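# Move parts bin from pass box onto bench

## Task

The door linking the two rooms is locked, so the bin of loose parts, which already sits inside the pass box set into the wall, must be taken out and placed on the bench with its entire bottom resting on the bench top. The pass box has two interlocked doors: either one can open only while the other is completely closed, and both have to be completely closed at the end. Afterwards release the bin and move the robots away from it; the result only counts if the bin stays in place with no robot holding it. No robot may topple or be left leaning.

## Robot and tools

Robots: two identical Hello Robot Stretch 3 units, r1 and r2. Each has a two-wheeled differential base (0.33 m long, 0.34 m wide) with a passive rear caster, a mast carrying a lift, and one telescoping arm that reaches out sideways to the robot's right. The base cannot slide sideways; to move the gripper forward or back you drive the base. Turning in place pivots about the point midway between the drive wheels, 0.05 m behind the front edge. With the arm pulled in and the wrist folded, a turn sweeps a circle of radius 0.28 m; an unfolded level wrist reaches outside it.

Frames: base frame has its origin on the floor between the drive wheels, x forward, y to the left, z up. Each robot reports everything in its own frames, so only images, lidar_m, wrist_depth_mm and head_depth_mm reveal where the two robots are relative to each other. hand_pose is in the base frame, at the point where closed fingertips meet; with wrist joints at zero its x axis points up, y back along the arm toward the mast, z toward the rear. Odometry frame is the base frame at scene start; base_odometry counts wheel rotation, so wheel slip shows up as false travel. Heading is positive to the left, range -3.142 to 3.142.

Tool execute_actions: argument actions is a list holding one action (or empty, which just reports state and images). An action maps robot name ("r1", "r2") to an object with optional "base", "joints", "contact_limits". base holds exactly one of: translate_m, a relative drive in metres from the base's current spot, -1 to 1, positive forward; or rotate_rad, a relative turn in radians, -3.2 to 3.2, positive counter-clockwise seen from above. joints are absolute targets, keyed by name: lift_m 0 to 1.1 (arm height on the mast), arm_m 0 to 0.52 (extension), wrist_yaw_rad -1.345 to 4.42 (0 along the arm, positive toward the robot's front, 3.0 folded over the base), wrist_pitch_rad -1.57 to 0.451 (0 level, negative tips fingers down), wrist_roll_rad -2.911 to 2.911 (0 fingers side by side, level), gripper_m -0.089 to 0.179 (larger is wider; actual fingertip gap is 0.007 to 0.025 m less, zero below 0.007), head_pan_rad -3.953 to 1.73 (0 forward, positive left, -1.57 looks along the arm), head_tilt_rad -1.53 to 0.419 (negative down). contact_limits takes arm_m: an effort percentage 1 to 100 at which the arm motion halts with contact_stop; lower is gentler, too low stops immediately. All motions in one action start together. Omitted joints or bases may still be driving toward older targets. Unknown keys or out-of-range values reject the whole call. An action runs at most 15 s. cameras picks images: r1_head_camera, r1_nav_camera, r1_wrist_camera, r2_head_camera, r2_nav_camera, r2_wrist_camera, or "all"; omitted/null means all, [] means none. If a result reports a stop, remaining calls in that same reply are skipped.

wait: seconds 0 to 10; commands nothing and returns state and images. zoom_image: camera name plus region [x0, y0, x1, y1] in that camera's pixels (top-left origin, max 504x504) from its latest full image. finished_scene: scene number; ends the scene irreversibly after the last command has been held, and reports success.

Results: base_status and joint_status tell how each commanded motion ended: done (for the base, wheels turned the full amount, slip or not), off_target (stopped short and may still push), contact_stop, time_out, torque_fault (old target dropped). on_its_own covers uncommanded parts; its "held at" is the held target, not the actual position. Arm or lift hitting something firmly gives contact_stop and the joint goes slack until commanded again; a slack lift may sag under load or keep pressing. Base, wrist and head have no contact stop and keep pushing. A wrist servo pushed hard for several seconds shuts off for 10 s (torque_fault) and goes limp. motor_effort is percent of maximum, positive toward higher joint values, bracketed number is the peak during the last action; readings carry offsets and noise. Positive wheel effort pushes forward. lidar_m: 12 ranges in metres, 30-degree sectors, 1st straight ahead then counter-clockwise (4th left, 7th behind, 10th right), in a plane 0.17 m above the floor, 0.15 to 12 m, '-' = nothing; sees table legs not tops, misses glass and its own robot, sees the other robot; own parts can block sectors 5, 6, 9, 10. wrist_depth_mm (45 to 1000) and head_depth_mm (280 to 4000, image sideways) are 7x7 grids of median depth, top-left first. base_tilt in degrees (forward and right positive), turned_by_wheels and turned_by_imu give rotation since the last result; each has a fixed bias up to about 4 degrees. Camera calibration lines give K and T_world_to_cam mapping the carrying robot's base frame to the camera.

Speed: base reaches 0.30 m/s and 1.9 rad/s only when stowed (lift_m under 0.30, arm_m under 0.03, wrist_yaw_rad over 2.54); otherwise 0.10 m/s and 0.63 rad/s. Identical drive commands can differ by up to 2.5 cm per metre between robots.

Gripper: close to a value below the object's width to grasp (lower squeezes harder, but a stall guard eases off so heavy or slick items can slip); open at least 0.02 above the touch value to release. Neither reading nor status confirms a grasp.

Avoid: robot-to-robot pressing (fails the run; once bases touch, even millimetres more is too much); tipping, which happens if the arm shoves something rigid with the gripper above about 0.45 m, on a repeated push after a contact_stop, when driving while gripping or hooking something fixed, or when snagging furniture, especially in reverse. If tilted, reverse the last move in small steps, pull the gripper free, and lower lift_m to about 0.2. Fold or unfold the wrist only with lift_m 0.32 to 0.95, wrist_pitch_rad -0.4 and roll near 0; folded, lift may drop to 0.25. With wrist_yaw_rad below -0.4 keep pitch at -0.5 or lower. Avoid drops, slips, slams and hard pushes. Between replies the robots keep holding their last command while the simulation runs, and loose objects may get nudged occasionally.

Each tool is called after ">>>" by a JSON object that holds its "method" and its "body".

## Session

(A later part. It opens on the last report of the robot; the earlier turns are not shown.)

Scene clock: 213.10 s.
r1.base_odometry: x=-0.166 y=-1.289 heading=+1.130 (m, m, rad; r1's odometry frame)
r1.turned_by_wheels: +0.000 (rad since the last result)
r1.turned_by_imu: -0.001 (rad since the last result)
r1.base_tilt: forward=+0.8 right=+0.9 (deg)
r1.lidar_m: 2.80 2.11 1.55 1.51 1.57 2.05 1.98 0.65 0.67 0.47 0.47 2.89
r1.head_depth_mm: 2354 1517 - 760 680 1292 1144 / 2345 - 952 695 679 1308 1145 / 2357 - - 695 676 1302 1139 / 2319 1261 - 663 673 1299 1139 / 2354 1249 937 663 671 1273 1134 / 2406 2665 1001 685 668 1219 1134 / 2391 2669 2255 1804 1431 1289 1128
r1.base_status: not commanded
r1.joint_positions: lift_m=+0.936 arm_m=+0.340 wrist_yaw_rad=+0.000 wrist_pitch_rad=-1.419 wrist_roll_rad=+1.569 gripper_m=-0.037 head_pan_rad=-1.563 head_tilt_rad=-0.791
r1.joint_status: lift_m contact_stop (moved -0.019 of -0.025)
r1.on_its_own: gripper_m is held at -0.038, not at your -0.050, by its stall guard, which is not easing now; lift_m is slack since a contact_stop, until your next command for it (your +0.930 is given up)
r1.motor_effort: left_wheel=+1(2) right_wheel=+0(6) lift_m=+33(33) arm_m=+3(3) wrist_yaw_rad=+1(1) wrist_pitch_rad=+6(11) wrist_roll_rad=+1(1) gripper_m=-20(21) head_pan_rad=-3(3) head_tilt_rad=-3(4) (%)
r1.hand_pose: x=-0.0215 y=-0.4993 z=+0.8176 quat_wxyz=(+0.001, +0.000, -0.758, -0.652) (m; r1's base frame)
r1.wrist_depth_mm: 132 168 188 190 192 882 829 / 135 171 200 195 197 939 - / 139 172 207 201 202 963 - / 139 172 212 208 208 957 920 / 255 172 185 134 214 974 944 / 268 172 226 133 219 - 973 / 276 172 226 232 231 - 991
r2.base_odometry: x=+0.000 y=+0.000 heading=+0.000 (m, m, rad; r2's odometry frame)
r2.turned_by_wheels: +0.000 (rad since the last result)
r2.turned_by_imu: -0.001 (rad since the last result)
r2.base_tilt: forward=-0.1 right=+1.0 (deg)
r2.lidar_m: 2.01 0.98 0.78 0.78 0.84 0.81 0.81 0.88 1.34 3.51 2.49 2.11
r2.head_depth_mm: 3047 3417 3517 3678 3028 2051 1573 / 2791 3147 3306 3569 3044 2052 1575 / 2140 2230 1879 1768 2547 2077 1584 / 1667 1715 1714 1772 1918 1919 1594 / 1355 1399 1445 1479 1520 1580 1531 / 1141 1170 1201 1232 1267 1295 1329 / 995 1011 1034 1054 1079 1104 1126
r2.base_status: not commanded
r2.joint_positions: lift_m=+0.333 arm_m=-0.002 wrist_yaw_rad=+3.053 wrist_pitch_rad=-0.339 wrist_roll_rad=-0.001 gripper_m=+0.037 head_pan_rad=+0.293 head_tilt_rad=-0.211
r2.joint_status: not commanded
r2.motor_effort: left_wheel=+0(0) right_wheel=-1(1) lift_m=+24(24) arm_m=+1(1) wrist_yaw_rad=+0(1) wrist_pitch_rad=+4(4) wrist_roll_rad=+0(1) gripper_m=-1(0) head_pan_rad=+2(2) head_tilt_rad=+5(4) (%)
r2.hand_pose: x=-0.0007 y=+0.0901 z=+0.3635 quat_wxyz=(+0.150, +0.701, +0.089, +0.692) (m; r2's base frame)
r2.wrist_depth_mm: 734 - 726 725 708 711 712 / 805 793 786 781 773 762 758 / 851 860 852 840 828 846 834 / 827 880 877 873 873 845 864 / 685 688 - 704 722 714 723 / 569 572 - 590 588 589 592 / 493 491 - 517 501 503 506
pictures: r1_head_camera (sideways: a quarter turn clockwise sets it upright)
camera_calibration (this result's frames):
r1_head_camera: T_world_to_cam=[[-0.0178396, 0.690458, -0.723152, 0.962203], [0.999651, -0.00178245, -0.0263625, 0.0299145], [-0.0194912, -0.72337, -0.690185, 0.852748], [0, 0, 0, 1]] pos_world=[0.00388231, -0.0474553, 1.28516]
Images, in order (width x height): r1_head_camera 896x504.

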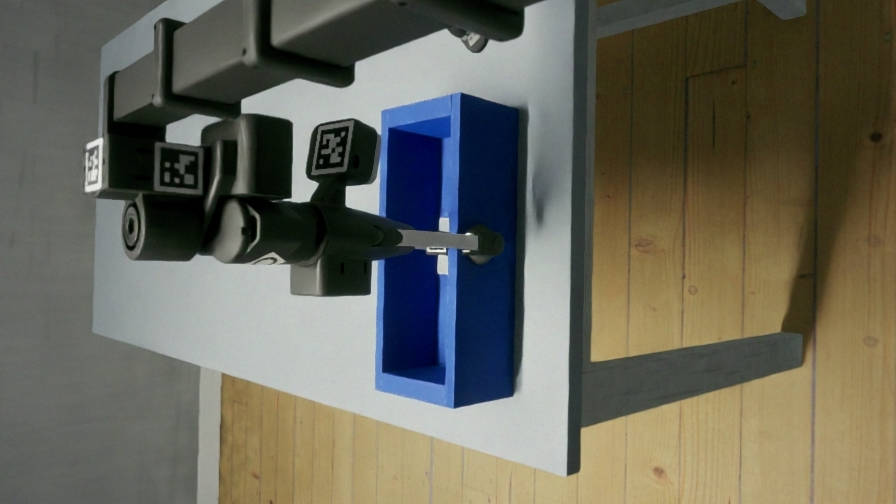

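>>> {"method": "execute_actions", "body": {"actions": [{"r1":{"joints":{"gripper_m":0.05}}}], "cameras": []}}

>>> {"method": "execute_actions", "body": {"actions": [{"r1":{"joints":{"lift_m":1.06}}}], "cameras": []}}

>>> {"method": "execute_actions", "body": {"actions": [{"r1":{"joints":{"arm_m":0.0,"gripper_m":0.0,"wrist_roll_rad":0},"base":{"rotate_rad":0.49}}}], "cameras": ["r1_head_camera"]}}

>>> {"method": "execute_actions", "body": {"actions": [{"r1":{"joints":{"lift_m":1.0},"base":{"translate_m":0.88}}}], "cameras": []}}

>>> {"method": "execute_actions", "body": {"actions": [{"r1":{"base":{"rotate_rad":2.79}}}], "cameras": ["r1_head_camera","r1_nav_camera"]}}

Scene clock: 229.47 s.
r1.base_odometry: x=-0.166 y=-1.289 heading=+1.130 (m, m, rad; r1's odometry frame)
r1.turned_by_wheels: +0.000 (rad since the last result)
r1.turned_by_imu: -0.001 (rad since the last result)
r1.base_tilt: forward=+0.8 right=+0.9 (deg)
r1.lidar_m: 2.79 2.11 1.56 1.51 1.57 2.04 1.98 0.65 0.67 0.47 0.47 2.90
r1.head_depth_mm: 2369 1513 - 759 680 1290 1144 / 2350 - 949 696 678 1308 1143 / 2363 - - 698 675 1304 1142 / 2322 1257 - 662 673 1298 1137 / 2358 1248 934 664 670 1273 1135 / 2409 2683 1002 685 668 1224 1131 / 2406 2687 2254 1803 1433 1290 1128
r1.base_status: not commanded
r1.joint_positions: lift_m=+0.936 arm_m=+0.340 wrist_yaw_rad=+0.000 wrist_pitch_rad=-1.402 wrist_roll_rad=+1.569 gripper_m=+0.050 head_pan_rad=-1.563 head_tilt_rad=-0.791
r1.joint_status: all done
r1.on_its_own: lift_m is slack since a contact_stop, until your next command for it (your +0.930 is given up)
r1.motor_effort: left_wheel=+0(0) right_wheel=+1(0) lift_m=+32(33) arm_m=+3(3) wrist_yaw_rad=+0(1) wrist_pitch_rad=+1(6) wrist_roll_rad=+1(1) gripper_m=+0(79) head_pan_rad=-2(2) head_tilt_rad=-3(4) (%)
r1.hand_pose: x=-0.0215 y=-0.5036 z=+0.8180 quat_wxyz=(+0.001, +0.000, -0.764, -0.645) (m; r1's base frame)
r1.wrist_depth_mm: 134 167 193 166 190 883 812 / 137 167 203 169 195 905 - / 139 168 209 172 201 908 - / 251 169 214 177 206 928 914 / 262 169 217 179 211 977 925 / 270 169 219 158 - 997 958 / 282 160 234 226 226 - 968
r2.base_odometry: x=+0.000 y=+0.000 heading=+0.000 (m, m, rad; r2's odometry frame)
r2.turned_by_wheels: +0.000 (rad since the last result)
r2.turned_by_imu: -0.004 (rad since the last result)
r2.base_tilt: forward=-0.1 right=+1.0 (deg)
r2.lidar_m: 2.01 0.97 0.79 0.78 0.85 0.82 0.81 0.88 1.35 3.52 2.49 2.12
r2.head_depth_mm: 3020 3368 3578 3696 2997 2083 1579 / 2786 3159 3356 3533 3033 2068 1580 / 2162 2246 1862 1765 2511 2092 1583 / 1659 1706 1717 1766 1923 1922 1584 / 1363 1401 1433 1480 1526 1568 1526 / 1143 1173 1199 1232 1262 1299 1332 / 995 1015 1032 1054 1075 1101 1125
r2.base_status: not commanded
r2.joint_positions: lift_m=+0.333 arm_m=-0.002 wrist_yaw_rad=+3.053 wrist_pitch_rad=-0.339 wrist_roll_rad=-0.001 gripper_m=+0.037 head_pan_rad=+0.293 head_tilt_rad=-0.211
r2.joint_status: not commanded
r2.motor_effort: left_wheel=+0(0) right_wheel=-1(1) lift_m=+24(24) arm_m=+1(1) wrist_yaw_rad=+0(1) wrist_pitch_rad=+4(5) wrist_roll_rad=+0(1) gripper_m=-1(0) head_pan_rad=+2(2) head_tilt_rad=+4(5) (%)
r2.hand_pose: x=-0.0007 y=+0.0901 z=+0.3635 quat_wxyz=(+0.150, +0.701, +0.089, +0.692) (m; r2's base frame)
r2.wrist_depth_mm: 746 - 722 709 710 710 706 / 793 798 788 751 768 761 751 / 853 858 864 830 834 816 831 / 826 876 874 881 857 858 869 / 694 690 - 702 719 728 721 / 580 579 - 577 588 586 598 / 492 491 - 512 501 503 507
pictures: none
No camera images: the call's "cameras" was empty. Leave "cameras" out to get every camera's image.

Scene clock: 231.43 s.
r1.base_odometry: x=-0.166 y=-1.289 heading=+1.130 (m, m, rad; r1's odometry frame)
r1.turned_by_wheels: +0.000 (rad since the last result)
r1.turned_by_imu: +0.000 (rad since the last result)
r1.base_tilt: forward=+0.8 right=+0.9 (deg)
r1.lidar_m: 2.80 2.11 1.56 1.51 1.57 2.04 1.98 0.65 0.67 0.47 0.47 2.89
r1.head_depth_mm: 2360 1289 957 758 680 1286 1146 / 1685 1284 952 697 678 1309 1146 / - 1158 945 697 676 1308 1140 / 2334 - 939 644 671 1299 1136 / 2383 1249 938 663 671 1276 1134 / 2407 2677 1004 685 668 1223 1131 / 2392 2679 2234 1799 1439 1289 1131
r1.base_status: not commanded
r1.joint_positions: lift_m=+1.060 arm_m=+0.340 wrist_yaw_rad=+0.000 wrist_pitch_rad=-1.401 wrist_roll_rad=+1.569 gripper_m=+0.050 head_pan_rad=-1.563 head_tilt_rad=-0.791
r1.joint_status: all done
r1.motor_effort: left_wheel=+0(0) right_wheel=+1(2) lift_m=+46(48) arm_m=+3(3) wrist_yaw_rad=+0(0) wrist_pitch_rad=+1(0) wrist_roll_rad=+1(1) gripper_m=+0(0) head_pan_rad=-2(1) head_tilt_rad=-2(3) (%)
r1.hand_pose: x=-0.0215 y=-0.5039 z=+0.9415 quat_wxyz=(+0.001, +0.000, -0.764, -0.645) (m; r1's base frame)
r1.wrist_depth_mm: 368 348 248 236 309 - 932 / 379 360 305 314 318 - - / 392 371 331 322 325 - - / 403 384 330 306 334 - - / 418 403 381 343 - - - / 433 410 - 354 - - - / - 433 321 310 367 - -
r2.base_odometry: x=+0.000 y=+0.000 heading=+0.000 (m, m, rad; r2's odometry frame)
r2.turned_by_wheels: +0.000 (rad since the last result)
r2.turned_by_imu: -0.001 (rad since the last result)
r2.base_tilt: forward=-0.2 right=+1.1 (deg)
r2.lidar_m: 2.00 0.98 0.78 0.78 0.85 0.82 0.81 0.88 1.35 3.51 2.50 2.12
r2.head_depth_mm: 3046 3428 3479 3737 3018 2056 1572 / 2790 3142 3280 3559 3024 2052 1590 / 2167 2222 1882 1761 2539 2079 1583 / 1668 1712 1724 1765 1904 1916 1586 / 1357 1396 1429 1473 1510 1577 1535 / 1146 1173 1198 1232 1257 1297 1331 / 994 1014 1035 1056 1076 1100 1128
r2.base_status: not commanded
r2.joint_positions: lift_m=+0.333 arm_m=-0.002 wrist_yaw_rad=+3.053 wrist_pitch_rad=-0.339 wrist_roll_rad=-0.001 gripper_m=+0.037 head_pan_rad=+0.293 head_tilt_rad=-0.211
r2.joint_status: not commanded
r2.motor_effort: left_wheel=+0(0) right_wheel=-1(1) lift_m=+24(24) arm_m=+1(1) wrist_yaw_rad=-1(1) wrist_pitch_rad=+5(4) wrist_roll_rad=+0(1) gripper_m=+0(0) head_pan_rad=+2(2) head_tilt_rad=+5(5) (%)
r2.hand_pose: x=-0.0007 y=+0.0901 z=+0.3635 quat_wxyz=(+0.150, +0.701, +0.089, +0.692) (m; r2's base frame)
r2.wrist_depth_mm: 732 - 726 714 724 716 707 / 797 796 786 778 774 771 760 / 846 877 852 843 839 831 814 / 821 865 890 858 863 850 855 / 699 695 - 708 712 721 722 / 577 579 - 585 595 590 598 / 488 495 - 518 502 505 510
pictures: none
No camera images: the call's "cameras" was empty. Leave "cameras" out to get every camera's image.

Scene clock: 235.13 s.
r1.base_odometry: x=-0.166 y=-1.289 heading=+1.620 (m, m, rad; r1's odometry frame)
r1.turned_by_wheels: +0.490 (rad since the last result)
r1.turned_by_imu: +0.495 (rad since the last result)
r1.base_tilt: forward=+0.8 right=+0.9 (deg)
r1.lidar_m: 2.18 1.57 1.51 1.56 2.06 1.98 0.65 0.65 1.70 0.46 2.92 2.80
r1.head_depth_mm: - - - - - 1291 1144 / - - - - - - 1094 / - - - - - - 1096 / 2728 2968 2274 - - - 1097 / 2859 3021 2282 1814 1516 1297 1136 / 3005 2995 2258 1807 1511 1297 1133 / 3165 2972 2232 1802 1503 1297 1128
r1.base_status: done
r1.joint_positions: lift_m=+1.060 arm_m=+0.003 wrist_yaw_rad=+0.000 wrist_pitch_rad=-1.401 wrist_roll_rad=+0.004 gripper_m=+0.000 head_pan_rad=-1.563 head_tilt_rad=-0.791
r1.joint_status: all done
joint sent to its limit — the command would take r1.arm_m past its lower limit, so that joint was sent only as far as its limit.
r1.motor_effort: left_wheel=-2(7) right_wheel=+3(6) lift_m=+46(46) arm_m=-4(5) wrist_yaw_rad=+0(0) wrist_pitch_rad=+0(0) wrist_roll_rad=-2(3) gripper_m=-2(80) head_pan_rad=-2(4) head_tilt_rad=-3(4) (%)
r1.hand_pose: x=-0.0216 y=-0.1674 z=+0.9416 quat_wxyz=(+0.540, +0.455, -0.541, -0.457) (m; r1's base frame)
r1.wrist_depth_mm: - - - - - 413 330 / - - - - - - 922 / - - - - - - - / - - - - - - 892 / - - - - - - - / - - - - - - - / - - - - - - -
r2.base_odometry: x=+0.000 y=+0.000 heading=+0.000 (m, m, rad; r2's odometry frame)
r2.turned_by_wheels: +0.000 (rad since the last result)
r2.turned_by_imu: -0.001 (rad since the last result)
r2.base_tilt: forward=-0.2 right=+1.1 (deg)
r2.lidar_m: 2.01 0.98 0.79 0.78 0.85 0.81 0.81 0.88 1.34 3.51 2.49 2.12
r2.head_depth_mm: 3030 3452 3563 3705 3017 2062 1585 / 2773 3160 3328 3576 3041 2070 1582 / 2154 2263 1872 1764 2530 2082 1585 / 1658 1719 1727 1776 1923 1912 1597 / 1357 1402 1435 1482 1519 1562 1531 / 1146 1173 1200 1246 1261 1295 1327 / 990 1019 1034 1054 1079 1106 1122
r2.base_status: not commanded
r2.joint_positions: lift_m=+0.333 arm_m=-0.002 wrist_yaw_rad=+3.053 wrist_pitch_rad=-0.339 wrist_roll_rad=-0.001 gripper_m=+0.037 head_pan_rad=+0.293 head_tilt_rad=-0.211
r2.joint_status: not commanded
r2.motor_effort: left_wheel=+0(0) right_wheel=-1(1) lift_m=+24(24) arm_m=+1(1) wrist_yaw_rad=+0(0) wrist_pitch_rad=+4(4) wrist_roll_rad=+1(1) gripper_m=+0(0) head_pan_rad=+2(2) head_tilt_rad=+5(5) (%)
r2.hand_pose: x=-0.0007 y=+0.0901 z=+0.3635 quat_wxyz=(+0.150, +0.701, +0.089, +0.692) (m; r2's base frame)
r2.wrist_depth_mm: 736 - 719 721 716 710 706 / 793 795 771 778 776 754 756 / 855 857 852 833 841 819 823 / 832 878 874 870 867 863 859 / 697 704 - 703 712 713 728 / 579 578 - 592 594 586 594 / 489 493 - 515 501 501 505
pictures: r1_head_camera (sideways: a quarter turn clockwise sets it upright)
camera_calibration (this result's frames):
r1_head_camera: T_world_to_cam=[[-0.017838, 0.690458, -0.723152, 0.962203], [0.999651, -0.00178484, -0.0263625, 0.0299145], [-0.0194929, -0.72337, -0.690185, 0.852748], [0, 0, 0, 1]] pos_world=[0.0038822, -0.0474553, 1.28516]
Images, in order (width x height): r1_head_camera 896x504.

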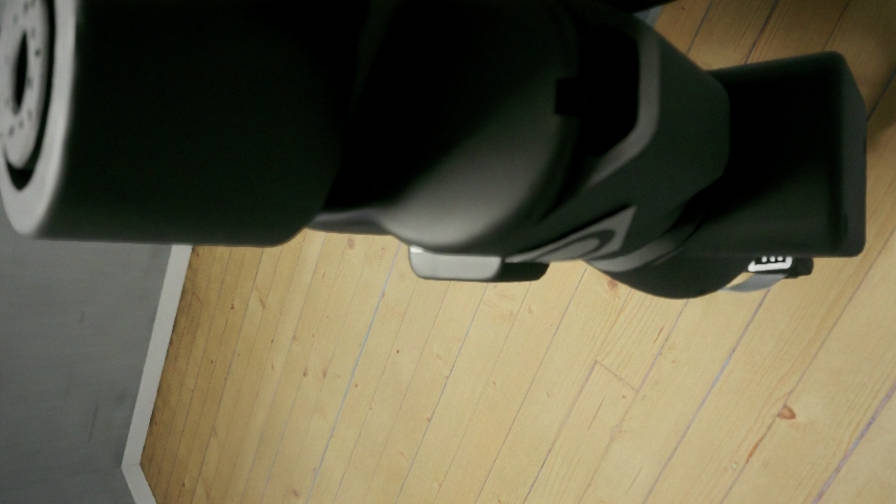

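Scene clock: 244.87 s.
r1.base_odometry: x=-0.209 y=-0.410 heading=+1.620 (m, m, rad; r1's odometry frame)
r1.turned_by_wheels: +0.000 (rad since the last result)
r1.turned_by_imu: +0.001 (rad since the last result)
r1.base_tilt: forward=+0.8 right=+0.9 (deg)
r1.lidar_m: 1.57 1.13 1.08 1.12 1.51 2.74 1.51 1.06 2.38 2.95 2.12 2.02
r1.head_depth_mm: 2686 2947 - - - - 1115 / 2853 3018 2431 - - - 1140 / 2976 3066 2426 - - - - / 3116 3039 2301 1820 - - - / 3119 3045 2271 1819 1520 1303 1135 / 2706 2868 2272 1817 1503 1292 1131 / 2387 2590 2254 1808 1510 1292 1127
r1.base_status: done
r1.joint_positions: lift_m=+1.000 arm_m=+0.003 wrist_yaw_rad=+0.000 wrist_pitch_rad=-1.401 wrist_roll_rad=+0.004 gripper_m=+0.000 head_pan_rad=-1.563 head_tilt_rad=-0.791
r1.joint_status: all done
r1.motor_effort: left_wheel=-2(3) right_wheel=+3(7) lift_m=+20(41) arm_m=-4(4) wrist_yaw_rad=+0(0) wrist_pitch_rad=+0(0) wrist_roll_rad=-2(2) gripper_m=-2(2) head_pan_rad=-3(3) head_tilt_rad=-2(2) (%)
r1.hand_pose: x=-0.0216 y=-0.1674 z=+0.8826 quat_wxyz=(+0.540, +0.455, -0.541, -0.457) (m; r1's base frame)
r1.wrist_depth_mm: - - - - - - - / - - - - - - - / - - - - - - - / - - - - - - - / - - - - - - - / - - - - - - - / - - - - - - -
r2.base_odometry: x=+0.000 y=+0.000 heading=+0.000 (m, m, rad; r2's odometry frame)
r2.turned_by_wheels: +0.000 (rad since the last result)
r2.turned_by_imu: -0.003 (rad since the last result)
r2.base_tilt: forward=-0.2 right=+1.0 (deg)
r2.lidar_m: 2.01 0.98 0.79 0.78 0.85 0.82 0.81 0.88 1.34 3.51 2.49 2.12
r2.head_depth_mm: 2988 3462 3561 3711 3000 2052 1578 / 2798 3135 3357 3592 2989 2068 1577 / 2157 2256 1873 1764 2524 2064 1579 / 1674 1723 1722 1776 1924 1921 1586 / 1362 1399 1444 1471 1526 1565 1538 / 1147 1167 1198 1230 1255 1293 1332 / 993 1011 1034 1052 1084 1100 1125
r2.base_status: not commanded
r2.joint_positions: lift_m=+0.333 arm_m=-0.002 wrist_yaw_rad=+3.053 wrist_pitch_rad=-0.339 wrist_roll_rad=-0.001 gripper_m=+0.037 head_pan_rad=+0.293 head_tilt_rad=-0.211
r2.joint_status: not commanded
r2.motor_effort: left_wheel=+0(0) right_wheel=-1(0) lift_m=+24(24) arm_m=+1(1) wrist_yaw_rad=+0(0) wrist_pitch_rad=+5(4) wrist_roll_rad=+1(0) gripper_m=+0(0) head_pan_rad=+2(2) head_tilt_rad=+4(4) (%)
r2.hand_pose: x=-0.0007 y=+0.0901 z=+0.3635 quat_wxyz=(+0.150, +0.701, +0.089, +0.692) (m; r2's base frame)
r2.wrist_depth_mm: 742 - 722 713 721 711 701 / 798 802 778 784 766 768 753 / 838 853 854 861 826 820 824 / 840 877 872 885 859 871 854 / 695 692 - 710 720 714 726 / 575 582 - 589 588 593 594 / 495 494 - 517 500 502 504
pictures: none
No camera images: the call's "cameras" was empty. Leave "cameras" out to get every camera's image.

Scene clock: 250.20 s.
r1.base_odometry: x=-0.209 y=-0.410 heading=-1.874 (m, m, rad; r1's odometry frame)
r1.turned_by_wheels: +2.790 (rad since the last result)
r1.turned_by_imu: +2.823 (rad since the last result)
r1.base_tilt: forward=+0.8 right=+0.9 (deg)
r1.lidar_m: 2.74 1.52 1.06 3.25 2.53 2.04 2.03 1.35 1.10 1.08 1.19 1.82
r1.head_depth_mm: 883 983 - - - - 1117 / 898 1016 1135 - - - 1143 / 909 1030 1151 - - - - / 918 1045 1204 1446 - - - / 932 1059 1232 1461 1515 1301 1134 / 944 1076 1253 1483 1508 1292 1132 / 916 970 912 1448 1502 1289 1127
r1.base_status: done
r1.joint_positions: lift_m=+1.000 arm_m=+0.003 wrist_yaw_rad=+0.000 wrist_pitch_rad=-1.401 wrist_roll_rad=+0.004 gripper_m=+0.000 head_pan_rad=-1.563 head_tilt_rad=-0.791
r1.joint_status: not commanded
r1.motor_effort: left_wheel=-1(7) right_wheel=+3(5) lift_m=+20(20) arm_m=-4(3) wrist_yaw_rad=+0(0) wrist_pitch_rad=+0(0) wrist_roll_rad=-2(2) gripper_m=-3(3) head_pan_rad=-2(2) head_tilt_rad=-3(3) (%)
r1.hand_pose: x=-0.0216 y=-0.1674 z=+0.8826 quat_wxyz=(+0.540, +0.455, -0.541, -0.457) (m; r1's base frame)
r1.wrist_depth_mm: 342 - - - - - - / - - - - - - - / - - - - - - - / - - - - - - - / - - - - - - - / - - - - - - - / - - - - - - -
r2.base_odometry: x=+0.000 y=+0.000 heading=+0.000 (m, m, rad; r2's odometry frame)
r2.turned_by_wheels: +0.000 (rad since the last result)
r2.turned_by_imu: -0.001 (rad since the last result)
r2.base_tilt: forward=-0.2 right=+1.0 (deg)
r2.lidar_m: 2.01 0.98 0.79 0.78 0.85 0.82 0.81 0.88 1.35 3.50 2.49 2.12
r2.head_depth_mm: 3042 3381 3576 3664 2987 2067 1562 / 2793 3167 3360 3543 2993 2065 1569 / 2147 2243 1871 1758 2537 2083 1579 / 1671 1717 1711 1766 1902 1919 1582 / 1354 1395 1435 1477 1525 1572 1532 / 1149 1175 1201 1235 1260 1298 1329 / 991 1011 1030 1060 1081 1096 1130
r2.base_status: not commanded
r2.joint_positions: lift_m=+0.333 arm_m=-0.002 wrist_yaw_rad=+3.053 wrist_pitch_rad=-0.339 wrist_roll_rad=-0.001 gripper_m=+0.037 head_pan_rad=+0.293 head_tilt_rad=-0.211
r2.joint_status: not commanded
r2.motor_effort: left_wheel=+0(0) right_wheel=-1(1) lift_m=+24(24) arm_m=+0(0) wrist_yaw_rad=+0(0) wrist_pitch_rad=+4(4) wrist_roll_rad=+0(1) gripper_m=+0(0) head_pan_rad=+2(2) head_tilt_rad=+5(5) (%)
r2.hand_pose: x=-0.0007 y=+0.0901 z=+0.3635 quat_wxyz=(+0.150, +0.701, +0.089, +0.692) (m; r2's base frame)
r2.wrist_depth_mm: 735 - 730 722 712 708 705 / 782 796 786 768 769 755 750 / 863 858 837 840 834 829 831 / 837 875 869 881 867 858 852 / 686 702 - 709 708 726 724 / 571 580 - 590 589 594 599 / 496 493 - 522 500 506 507
pictures: r1_head_camera (sideways: a quarter turn clockwise sets it upright), r1_nav_camera (sideways: a quarter turn counterclockwise sets it upright)
camera_calibration (this result's frames):
r1_head_camera: T_world_to_cam=[[-0.017837, 0.690458, -0.723152, 0.962203], [0.999651, -0.00178626, -0.0263625, 0.0299145], [-0.0194939, -0.72337, -0.690185, 0.852748], [0, 0, 0, 1]] pos_world=[0.00388213, -0.0474553, 1.28516]
r1_nav_camera: T_world_to_cam=[[0.0303468, -0.736794, 0.675436, -0.84628], [-0.998561, -0.0522412, -0.0121223, 0.0691844], [0.0442173, -0.674096, -0.737319, 0.913395], [0, 0, 0, 1]] pos_world=[0.0543789, -0.00420341, 1.24591]
Images, in order (width x height): r1_head_camera 896x504, r1_nav_camera 672x504.

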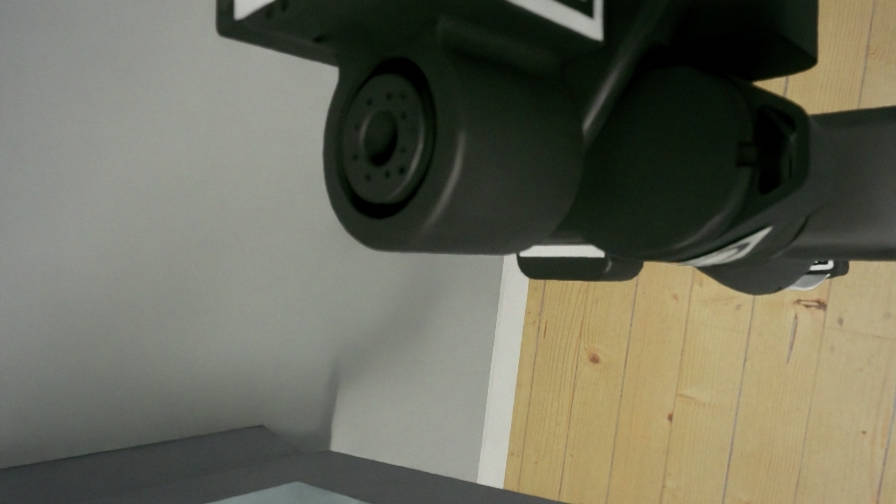

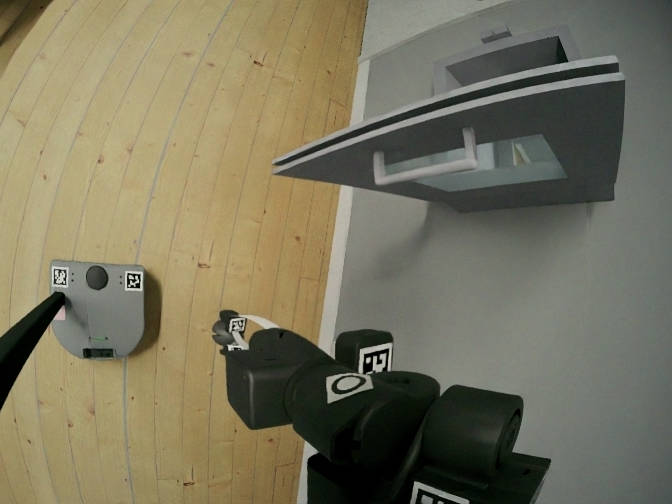

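>>> {"method": "execute_actions", "body": {"actions": [{"r1":{"joints":{"lift_m":0.68,"wrist_pitch_rad":0,"gripper_m":-0.02,"head_pan_rad":-1.2,"head_tilt_rad":-0.5}}}], "cameras": []}}

>>> {"method": "execute_actions", "body": {"actions": [{"r1":{"joints":{"arm_m":0.2,"wrist_yaw_rad":0.3}}}], "cameras": ["r1_head_camera","r1_nav_camera"]}}

Scene clock: 263.37 s.
r1.base_odometry: x=-0.209 y=-0.410 heading=-1.874 (m, m, rad; r1's odometry frame)
r1.turned_by_wheels: +0.000 (rad since the last result)
r1.turned_by_imu: -0.001 (rad since the last result)
r1.base_tilt: forward=+0.8 right=+0.9 (deg)
r1.lidar_m: 2.75 1.51 1.06 3.24 2.53 2.05 2.02 1.36 1.09 1.08 1.18 1.82
r1.head_depth_mm: 874 939 1010 1094 1195 1312 1341 / 916 985 1065 1158 1268 1405 1326 / 957 1013 1113 1222 1357 1487 1304 / 992 746 894 995 1409 1534 1301 / 1032 528 1619 1226 739 771 1298 / 1088 412 435 452 492 517 594 / 1155 337 360 391 435 1477 1294
r1.base_status: not commanded
r1.joint_positions: lift_m=+0.680 arm_m=+0.003 wrist_yaw_rad=+0.000 wrist_pitch_rad=-0.022 wrist_roll_rad=+0.004 gripper_m=-0.020 head_pan_rad=-1.207 head_tilt_rad=-0.507
r1.joint_status: all done
r1.motor_effort: left_wheel=-2(1) right_wheel=+3(3) lift_m=+20(20) arm_m=-4(4) wrist_yaw_rad=+0(1) wrist_pitch_rad=+7(7) wrist_roll_rad=-2(2) gripper_m=-8(79) head_pan_rad=+1(15) head_tilt_rad=+3(18) (%)
r1.hand_pose: x=-0.0214 y=-0.4035 z=+0.7895 quat_wxyz=(+0.706, +0.008, -0.708, -0.008) (m; r1's base frame)
r1.wrist_depth_mm: - 615 824 815 768 759 702 / - 664 877 841 774 753 725 / - 600 880 863 829 785 760 / 354 524 936 883 862 803 781 / 350 - 974 896 888 852 836 / - - - - 895 880 851 / - - - - 999 932 882
r2.base_odometry: x=+0.000 y=+0.000 heading=+0.000 (m, m, rad; r2's odometry frame)
r2.turned_by_wheels: +0.000 (rad since the last result)
r2.turned_by_imu: -0.003 (rad since the last result)
r2.base_tilt: forward=-0.3 right=+1.2 (deg)
r2.lidar_m: 2.01 0.98 0.78 0.78 0.85 0.81 0.81 0.88 1.34 3.51 2.49 2.12
r2.head_depth_mm: 3001 3427 3515 3667 2972 2071 1580 / 2783 3150 3316 3582 2992 2064 1587 / 2148 2234 1867 1768 2533 2072 1578 / 1664 1719 1720 1759 1934 1906 1589 / 1350 1401 1438 1483 1525 1574 1543 / 1144 1178 1201 1237 1259 1295 1337 / 990 1008 1036 1051 1077 1104 1128
r2.base_status: not commanded
r2.joint_positions: lift_m=+0.333 arm_m=-0.002 wrist_yaw_rad=+3.053 wrist_pitch_rad=-0.339 wrist_roll_rad=-0.001 gripper_m=+0.037 head_pan_rad=+0.293 head_tilt_rad=-0.211
r2.joint_status: not commanded
r2.motor_effort: left_wheel=+0(0) right_wheel=-1(1) lift_m=+24(24) arm_m=+1(1) wrist_yaw_rad=+0(1) wrist_pitch_rad=+4(4) wrist_roll_rad=+1(0) gripper_m=+0(0) head_pan_rad=+2(2) head_tilt_rad=+4(5) (%)
r2.hand_pose: x=-0.0007 y=+0.0901 z=+0.3635 quat_wxyz=(+0.150, +0.701, +0.089, +0.692) (m; r2's base frame)
r2.wrist_depth_mm: 738 - 729 716 710 707 701 / 795 796 771 771 779 769 747 / 855 857 843 838 838 827 830 / 814 862 875 882 866 872 866 / 688 692 - 702 714 718 713 / 577 577 - 577 586 586 599 / 492 484 - 512 502 502 506
pictures: none
No camera images: the call's "cameras" was empty. Leave "cameras" out to get every camera's image.

Scene clock: 266.07 s.
r1.base_odometry: x=-0.209 y=-0.410 heading=-1.874 (m, m, rad; r1's odometry frame)
r1.turned_by_wheels: +0.000 (rad since the last result)
r1.turned_by_imu: +0.000 (rad since the last result)
r1.base_tilt: forward=+0.8 right=+0.9 (deg)
r1.lidar_m: 2.75 1.51 1.06 3.23 2.53 2.04 2.03 1.35 1.09 1.08 1.18 1.82
r1.head_depth_mm: 875 940 1009 1095 1196 1305 - / 915 980 1063 1157 1265 1416 1280 / 953 1013 1113 1221 1351 1485 1300 / 994 747 892 989 1411 1533 1303 / 1036 528 1623 1228 751 771 1298 / 1095 411 436 452 492 516 594 / 1156 337 360 391 435 1478 1293
r1.base_status: not commanded
r1.joint_positions: lift_m=+0.680 arm_m=+0.200 wrist_yaw_rad=+0.299 wrist_pitch_rad=-0.022 wrist_roll_rad=+0.004 gripper_m=-0.020 head_pan_rad=-1.207 head_tilt_rad=-0.507
r1.joint_status: all done
r1.motor_effort: left_wheel=-1(1) right_wheel=+2(2) lift_m=+20(20) arm_m=+3(3) wrist_yaw_rad=+2(4) wrist_pitch_rad=+7(6) wrist_roll_rad=-2(2) gripper_m=-9(8) head_pan_rad=+2(3) head_tilt_rad=+2(3) (%)
r1.hand_pose: x=+0.0539 y=-0.5890 z=+0.7896 quat_wxyz=(+0.699, +0.113, -0.699, +0.097) (m; r1's base frame)
r1.wrist_depth_mm: 817 956 493 671 610 537 485 / 828 974 496 705 626 559 500 / 877 947 504 736 653 573 514 / 245 321 501 740 664 593 530 / 246 324 893 778 674 617 548 / 247 - 993 - 699 630 559 / - - - 866 754 648 580
r2.base_odometry: x=+0.000 y=+0.000 heading=+0.000 (m, m, rad; r2's odometry frame)
r2.turned_by_wheels: +0.000 (rad since the last result)
r2.turned_by_imu: -0.001 (rad since the last result)
r2.base_tilt: forward=-0.2 right=+1.1 (deg)
r2.lidar_m: 2.01 0.98 0.78 0.78 0.85 0.82 0.81 0.88 1.35 3.51 2.49 2.12
r2.head_depth_mm: 3066 3391 3568 3679 2997 2062 1570 / 2766 3167 3324 3537 3007 2078 1583 / 2140 2223 1858 1746 2518 2065 1588 / 1665 1722 1714 1779 1933 1900 1591 / 1361 1395 1436 1476 1524 1570 1536 / 1151 1171 1203 1235 1262 1295 1331 / 994 1009 1034 1054 1078 1104 1128
r2.base_status: not commanded
r2.joint_positions: lift_m=+0.333 arm_m=-0.002 wrist_yaw_rad=+3.053 wrist_pitch_rad=-0.339 wrist_roll_rad=-0.001 gripper_m=+0.037 head_pan_rad=+0.293 head_tilt_rad=-0.211
r2.joint_status: not commanded
r2.motor_effort: left_wheel=+0(0) right_wheel=+0(1) lift_m=+24(24) arm_m=+2(1) wrist_yaw_rad=+0(0) wrist_pitch_rad=+4(4) wrist_roll_rad=+0(1) gripper_m=-1(1) head_pan_rad=+2(2) head_tilt_rad=+5(4) (%)
r2.hand_pose: x=-0.0007 y=+0.0901 z=+0.3635 quat_wxyz=(+0.150, +0.701, +0.089, +0.692) (m; r2's base frame)
r2.wrist_depth_mm: 736 - 718 716 716 702 698 / 792 788 778 781 772 763 761 / 848 865 845 847 829 825 821 / 833 879 892 880 865 867 862 / 691 687 - 703 711 704 722 / 580 579 - 582 593 587 597 / 492 494 - 512 499 502 508
pictures: r1_head_camera (sideways: a quarter turn clockwise sets it upright), r1_nav_camera (sideways: a quarter turn counterclockwise sets it upright)
camera_calibration (this result's frames):
r1_head_camera: T_world_to_cam=[[-0.175543, 0.425989, -0.887535, 1.17747], [0.940084, 0.340189, -0.0226568, 0.0254626], [0.292278, -0.838335, -0.460183, 0.551622], [0, 0, 0, 1]] pos_world=[0.0215331, -0.0478077, 1.29947]
r1_nav_camera: T_world_to_cam=[[0.207508, -0.475806, 0.854721, -1.08105], [-0.917169, -0.398498, 0.000833861, 0.0518224], [0.340208, -0.784097, -0.519086, 0.627708], [0, 0, 0, 1]] pos_world=[0.0583067, -0.00153715, 1.24979]
Images, in order (width x height): r1_head_camera 896x504, r1_nav_camera 672x504.

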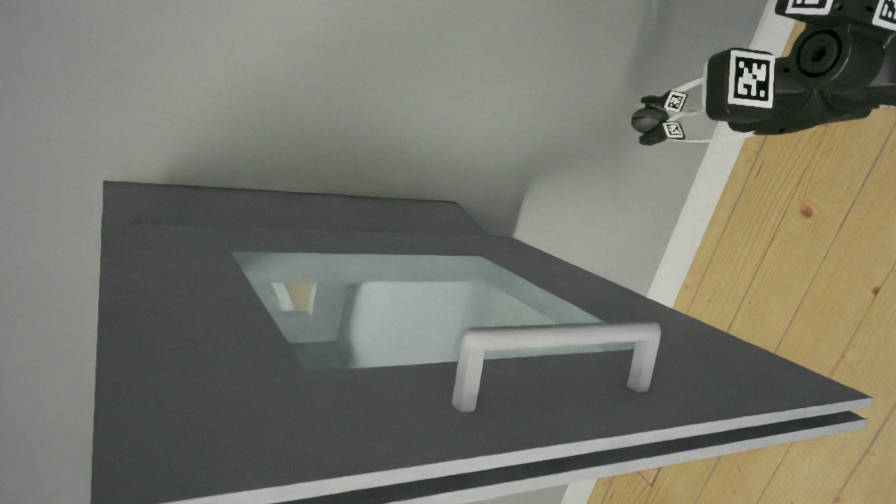

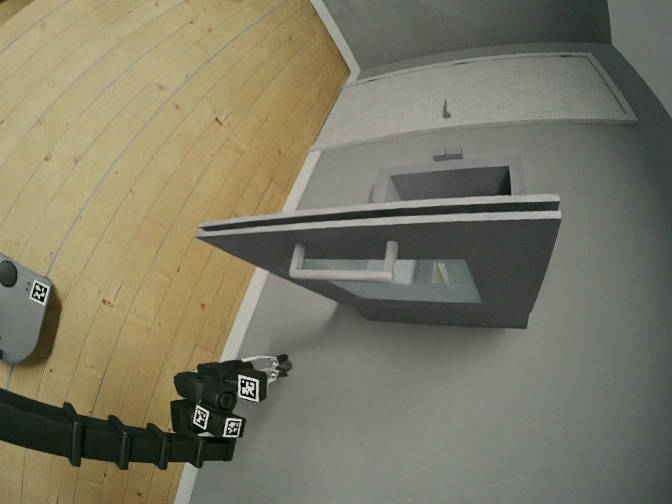

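>>> {"method": "execute_actions", "body": {"actions": [{"r1":{"base":{"translate_m":0.55}}}], "cameras": ["r1_head_camera","r1_nav_camera"]}}

Scene clock: 275.40 s.
r1.base_odometry: x=-0.374 y=-0.935 heading=-1.874 (m, m, rad; r1's odometry frame)
r1.turned_by_wheels: +0.000 (rad since the last result)
r1.turned_by_imu: -0.001 (rad since the last result)
r1.base_tilt: forward=+0.8 right=+0.9 (deg)
r1.lidar_m: 2.20 1.05 0.80 0.80 3.22 2.58 2.57 1.45 1.18 1.16 1.27 1.93
r1.head_depth_mm: 931 527 - 1191 790 1398 - / 973 501 1493 1180 754 1490 1276 / 1011 478 524 571 663 1446 1305 / 1060 456 499 551 613 697 1301 / 1136 1236 1353 1500 1677 1579 1296 / 1202 1317 1453 1595 1784 1566 1292 / 1247 1372 1527 1721 1878 1564 1292
r1.base_status: done
r1.joint_positions: lift_m=+0.680 arm_m=+0.200 wrist_yaw_rad=+0.299 wrist_pitch_rad=-0.022 wrist_roll_rad=+0.004 gripper_m=-0.020 head_pan_rad=-1.207 head_tilt_rad=-0.507
r1.joint_status: not commanded
r1.motor_effort: left_wheel=-1(9) right_wheel=+1(17) lift_m=+20(20) arm_m=+3(3) wrist_yaw_rad=+2(29) wrist_pitch_rad=+6(6) wrist_roll_rad=-2(2) gripper_m=-8(11) head_pan_rad=+2(1) head_tilt_rad=+2(3) (%)
r1.hand_pose: x=+0.0537 y=-0.5891 z=+0.7896 quat_wxyz=(+0.699, +0.113, -0.699, +0.097) (m; r1's base frame)
r1.wrist_depth_mm: 129 139 614 886 - 906 303 / 132 142 632 893 - 928 313 / 136 146 637 841 - 630 317 / 138 150 169 191 221 262 324 / 142 153 173 195 231 276 347 / 145 158 175 - 248 306 633 / 149 163 188 211 816 744 663
r2.base_odometry: x=+0.000 y=+0.000 heading=+0.000 (m, m, rad; r2's odometry frame)
r2.turned_by_wheels: +0.000 (rad since the last result)
r2.turned_by_imu: -0.002 (rad since the last result)
r2.base_tilt: forward=-0.1 right=+1.0 (deg)
r2.lidar_m: 2.01 0.98 0.78 0.78 0.85 0.82 0.81 0.88 1.35 3.50 2.49 2.12
r2.head_depth_mm: 3021 3414 3525 3658 2992 2059 1571 / 2798 3164 3329 3530 3003 2071 1579 / 2146 2240 1868 1763 2502 2077 1588 / 1672 1716 1706 1759 1918 1905 1597 / 1363 1393 1438 1475 1524 1578 1529 / 1146 1175 1201 1239 1261 1291 1332 / 991 1011 1037 1051 1080 1105 1133
r2.base_status: not commanded
r2.joint_positions: lift_m=+0.333 arm_m=-0.002 wrist_yaw_rad=+3.053 wrist_pitch_rad=-0.339 wrist_roll_rad=-0.001 gripper_m=+0.037 head_pan_rad=+0.293 head_tilt_rad=-0.211
r2.joint_status: not commanded
r2.motor_effort: left_wheel=+0(1) right_wheel=-2(1) lift_m=+24(24) arm_m=+0(1) wrist_yaw_rad=+0(0) wrist_pitch_rad=+4(4) wrist_roll_rad=+0(1) gripper_m=+0(0) head_pan_rad=+2(2) head_tilt_rad=+5(4) (%)
r2.hand_pose: x=-0.0007 y=+0.0901 z=+0.3635 quat_wxyz=(+0.150, +0.701, +0.089, +0.692) (m; r2's base frame)
r2.wrist_depth_mm: 740 - 725 713 713 703 710 / 800 795 779 776 776 766 749 / 842 872 860 836 830 837 834 / 833 861 872 867 864 864 859 / 700 691 - 701 723 715 721 / 574 578 - 584 588 595 592 / 495 493 - 514 502 502 500
pictures: r1_head_camera (sideways: a quarter turn clockwise sets it upright), r1_nav_camera (sideways: a quarter turn counterclockwise sets it upright)
camera_calibration (this result's frames):
r1_head_camera: T_world_to_cam=[[-0.175503, 0.425882, -0.887594, 1.17755], [0.940085, 0.340188, -0.0226547, 0.0254599], [0.2923, -0.838389, -0.460069, 0.551474], [0, 0, 0, 1]] pos_world=[0.0215333, -0.047808, 1.29948]
r1_nav_camera: T_world_to_cam=[[0.20747, -0.475704, 0.854788, -1.08114], [-0.917169, -0.398499, 0.000839783, 0.0518147], [0.340232, -0.784159, -0.518977, 0.627566], [0, 0, 0, 1]] pos_world=[0.0583091, -0.00154332, 1.24979]
Images, in order (width x height): r1_head_camera 896x504, r1_nav_camera 672x504.

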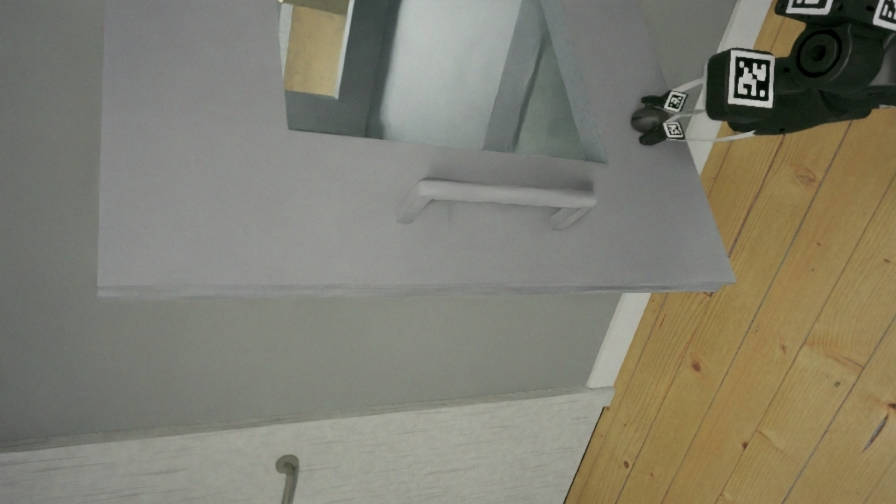

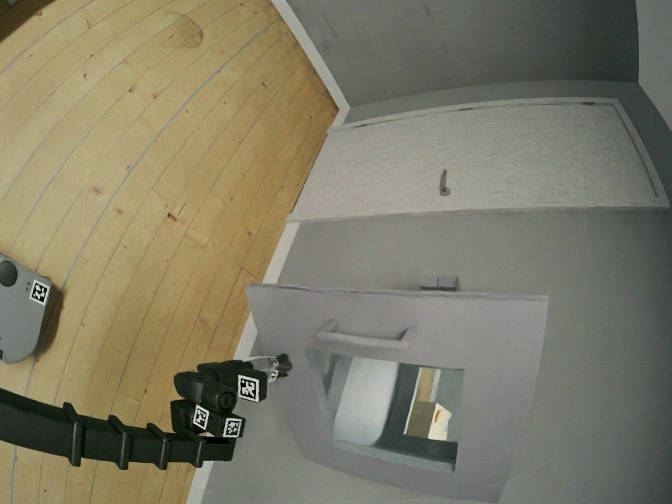

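>>> {"method": "execute_actions", "body": {"actions": [{"r1":{"base":{"translate_m":0.15},"joints":{"wrist_yaw_rad":0.1}}}], "cameras": []}}

>>> {"method": "execute_actions", "body": {"actions": [{"r1":{"joints":{"arm_m":0.52}}}], "cameras": ["r1_head_camera","r1_nav_camera"]}}

Scene clock: 282.23 s.
r1.base_odometry: x=-0.418 y=-1.078 heading=-1.874 (m, m, rad; r1's odometry frame)
r1.turned_by_wheels: +0.000 (rad since the last result)
r1.turned_by_imu: -0.001 (rad since the last result)
r1.base_tilt: forward=+0.8 right=+0.9 (deg)
r1.lidar_m: 2.05 0.96 0.94 0.77 3.40 2.74 2.72 1.48 1.20 1.18 1.30 1.96
r1.head_depth_mm: 948 487 539 601 715 1404 - / 991 475 519 578 639 737 1284 / 1050 1120 995 1114 1422 1492 1303 / 1105 1197 1301 1439 1590 1581 1300 / 1166 1262 1388 1531 1710 1573 1299 / 1201 1316 1454 1610 1795 1569 1298 / 1272 1408 1549 1749 1908 1563 1292
r1.base_status: done
r1.joint_positions: lift_m=+0.680 arm_m=+0.200 wrist_yaw_rad=+0.098 wrist_pitch_rad=-0.022 wrist_roll_rad=+0.004 gripper_m=-0.020 head_pan_rad=-1.207 head_tilt_rad=-0.507
r1.joint_status: all done
r1.motor_effort: left_wheel=-1(4) right_wheel=+3(10) lift_m=+20(20) arm_m=+3(3) wrist_yaw_rad=+2(13) wrist_pitch_rad=+7(6) wrist_roll_rad=-2(2) gripper_m=-8(10) head_pan_rad=+2(2) head_tilt_rad=+2(2) (%)
r1.hand_pose: x=+0.0037 y=-0.5991 z=+0.7896 quat_wxyz=(+0.706, +0.043, -0.707, +0.027) (m; r1's base frame)
r1.wrist_depth_mm: 115 125 141 162 - 867 348 / 118 128 144 167 - 838 359 / 122 131 149 172 - 301 353 / 126 135 153 179 213 266 350 / - 139 158 183 225 279 391 / - 142 160 - 243 718 704 / - 146 173 199 817 796 739
r2.base_odometry: x=+0.000 y=+0.000 heading=+0.000 (m, m, rad; r2's odometry frame)
r2.turned_by_wheels: +0.000 (rad since the last result)
r2.turned_by_imu: -0.002 (rad since the last result)
r2.base_tilt: forward=+0.0 right=+1.0 (deg)
r2.lidar_m: 2.01 0.98 0.79 0.78 0.85 0.82 0.81 0.88 1.35 3.50 2.49 2.12
r2.head_depth_mm: 3047 3418 3528 3758 2995 2057 1577 / 2800 3129 3339 3547 2992 2069 1581 / 2162 2249 1867 1760 2533 2066 1592 / 1667 1720 1723 1766 1923 1915 1594 / 1354 1394 1435 1487 1528 1574 1538 / 1147 1174 1208 1231 1262 1295 1333 / 992 1014 1032 1050 1075 1106 1123
r2.base_status: not commanded
r2.joint_positions: lift_m=+0.333 arm_m=-0.002 wrist_yaw_rad=+3.053 wrist_pitch_rad=-0.339 wrist_roll_rad=-0.001 gripper_m=+0.037 head_pan_rad=+0.293 head_tilt_rad=-0.211
r2.joint_status: not commanded
r2.motor_effort: left_wheel=+0(0) right_wheel=+0(0) lift_m=+24(24) arm_m=+1(1) wrist_yaw_rad=+0(0) wrist_pitch_rad=+4(4) wrist_roll_rad=+1(0) gripper_m=+0(0) head_pan_rad=+2(2) head_tilt_rad=+4(4) (%)
r2.hand_pose: x=-0.0007 y=+0.0901 z=+0.3635 quat_wxyz=(+0.150, +0.701, +0.089, +0.692) (m; r2's base frame)
r2.wrist_depth_mm: 745 - 724 713 719 707 697 / 795 789 781 775 771 772 759 / 847 871 840 842 826 836 817 / 830 861 876 866 865 879 872 / 689 704 - 711 711 719 725 / 573 585 - 586 589 598 591 / 492 496 - 510 502 508 506
pictures: none
No camera images: the call's "cameras" was empty. Leave "cameras" out to get every camera's image.

Scene clock: 285.80 s.
r1.base_odometry: x=-0.418 y=-1.078 heading=-1.874 (m, m, rad; r1's odometry frame)
r1.turned_by_wheels: +0.000 (rad since the last result)
r1.turned_by_imu: +0.000 (rad since the last result)
r1.base_tilt: forward=+0.8 right=+0.9 (deg)
r1.lidar_m: 2.05 0.96 0.95 0.77 3.39 2.74 2.72 1.48 1.20 1.18 1.30 1.96
r1.head_depth_mm: 949 799 1457 1188 - 1441 1303 / 992 836 923 1009 1389 1496 1310 / 1049 1118 969 1058 1482 1558 1307 / 1101 1196 1308 1437 1595 1577 1299 / 1161 1265 1385 1530 1705 1577 1300 / 1201 1312 1451 1612 1789 1572 1300 / 1273 1403 1561 1745 1910 1565 1295
r1.base_status: not commanded
r1.joint_positions: lift_m=+0.680 arm_m=+0.520 wrist_yaw_rad=+0.101 wrist_pitch_rad=-0.021 wrist_roll_rad=+0.004 gripper_m=-0.020 head_pan_rad=-1.207 head_tilt_rad=-0.507
r1.joint_status: all done
r1.motor_effort: left_wheel=-1(4) right_wheel=+2(4) lift_m=+20(20) arm_m=+3(5) wrist_yaw_rad=+0(6) wrist_pitch_rad=+6(6) wrist_roll_rad=-2(2) gripper_m=-8(9) head_pan_rad=+2(3) head_tilt_rad=+2(3) (%)
r1.hand_pose: x=+0.0043 y=-0.9191 z=+0.7897 quat_wxyz=(+0.706, +0.043, -0.707, +0.028) (m; r1's base frame)
r1.wrist_depth_mm: 197 190 419 732 - - 515 / 206 196 419 753 - - 509 / 215 204 395 768 747 692 480 / 227 211 196 183 172 161 152 / 238 220 204 186 177 167 157 / 251 232 214 - 181 173 162 / 700 609 224 206 195 179 168
r2.base_odometry: x=+0.000 y=+0.000 heading=+0.000 (m, m, rad; r2's odometry frame)
r2.turned_by_wheels: +0.000 (rad since the last result)
r2.turned_by_imu: -0.001 (rad since the last result)
r2.base_tilt: forward=-0.1 right=+1.1 (deg)
r2.lidar_m: 2.01 0.98 0.78 0.78 0.85 0.82 0.81 0.88 1.35 3.51 2.50 2.12
r2.head_depth_mm: 3030 3391 3563 3738 2991 2063 1582 / 2786 3151 3378 3597 2996 2069 1583 / 2139 2250 1862 1755 2521 2080 1587 / 1664 1727 1723 1751 1913 1901 1581 / 1362 1391 1432 1482 1527 1576 1536 / 1150 1173 1201 1232 1270 1296 1328 / 995 1011 1039 1058 1077 1105 1131
r2.base_status: not commanded
r2.joint_positions: lift_m=+0.333 arm_m=-0.002 wrist_yaw_rad=+3.053 wrist_pitch_rad=-0.339 wrist_roll_rad=-0.001 gripper_m=+0.037 head_pan_rad=+0.293 head_tilt_rad=-0.211
r2.joint_status: not commanded
r2.motor_effort: left_wheel=+0(0) right_wheel=-2(1) lift_m=+24(24) arm_m=+1(1) wrist_yaw_rad=+0(0) wrist_pitch_rad=+4(5) wrist_roll_rad=+0(0) gripper_m=+0(0) head_pan_rad=+2(2) head_tilt_rad=+5(4) (%)
r2.hand_pose: x=-0.0007 y=+0.0901 z=+0.3635 quat_wxyz=(+0.150, +0.701, +0.089, +0.692) (m; r2's base frame)
r2.wrist_depth_mm: 749 - 725 724 720 712 702 / 790 790 794 778 768 768 756 / 835 877 842 851 830 820 809 / 833 881 880 874 864 863 865 / 689 696 - 711 712 721 714 / 575 574 - 584 589 590 594 / 493 496 - 512 501 504 507
pictures: r1_head_camera (sideways: a quarter turn clockwise sets it upright), r1_nav_camera (sideways: a quarter turn counterclockwise sets it upright)
camera_calibration (this result's frames):
r1_head_camera: T_world_to_cam=[[-0.175343, 0.425369, -0.887872, 1.17791], [0.940066, 0.340241, -0.0226447, 0.025447], [0.292458, -0.838628, -0.459533, 0.550776], [0, 0, 0, 1]] pos_world=[0.0215372, -0.0478083, 1.29951]
r1_nav_camera: T_world_to_cam=[[0.20732, -0.475206, 0.855101, -1.08155], [-0.917141, -0.398563, 0.000867661, 0.0517782], [0.340399, -0.784427, -0.518461, 0.626894], [0, 0, 0, 1]] pos_world=[0.0583204, -0.00156903, 1.24981]
Images, in order (width x height): r1_head_camera 896x504, r1_nav_camera 672x504.

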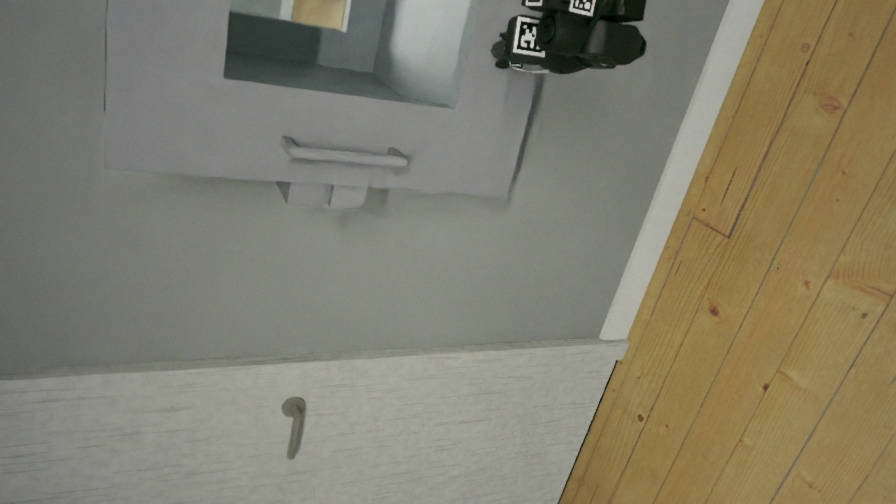

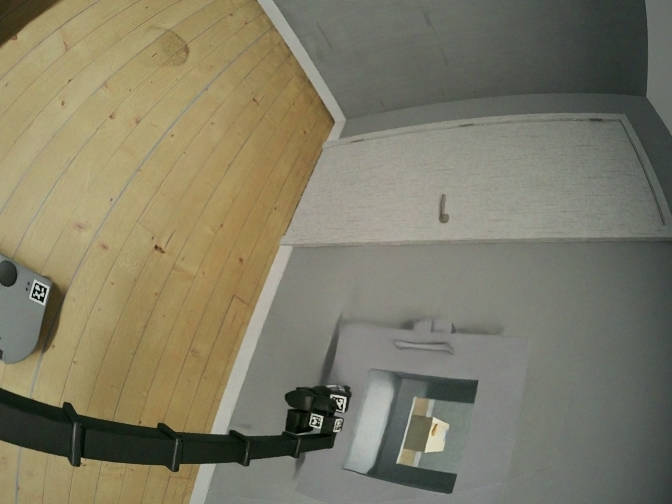

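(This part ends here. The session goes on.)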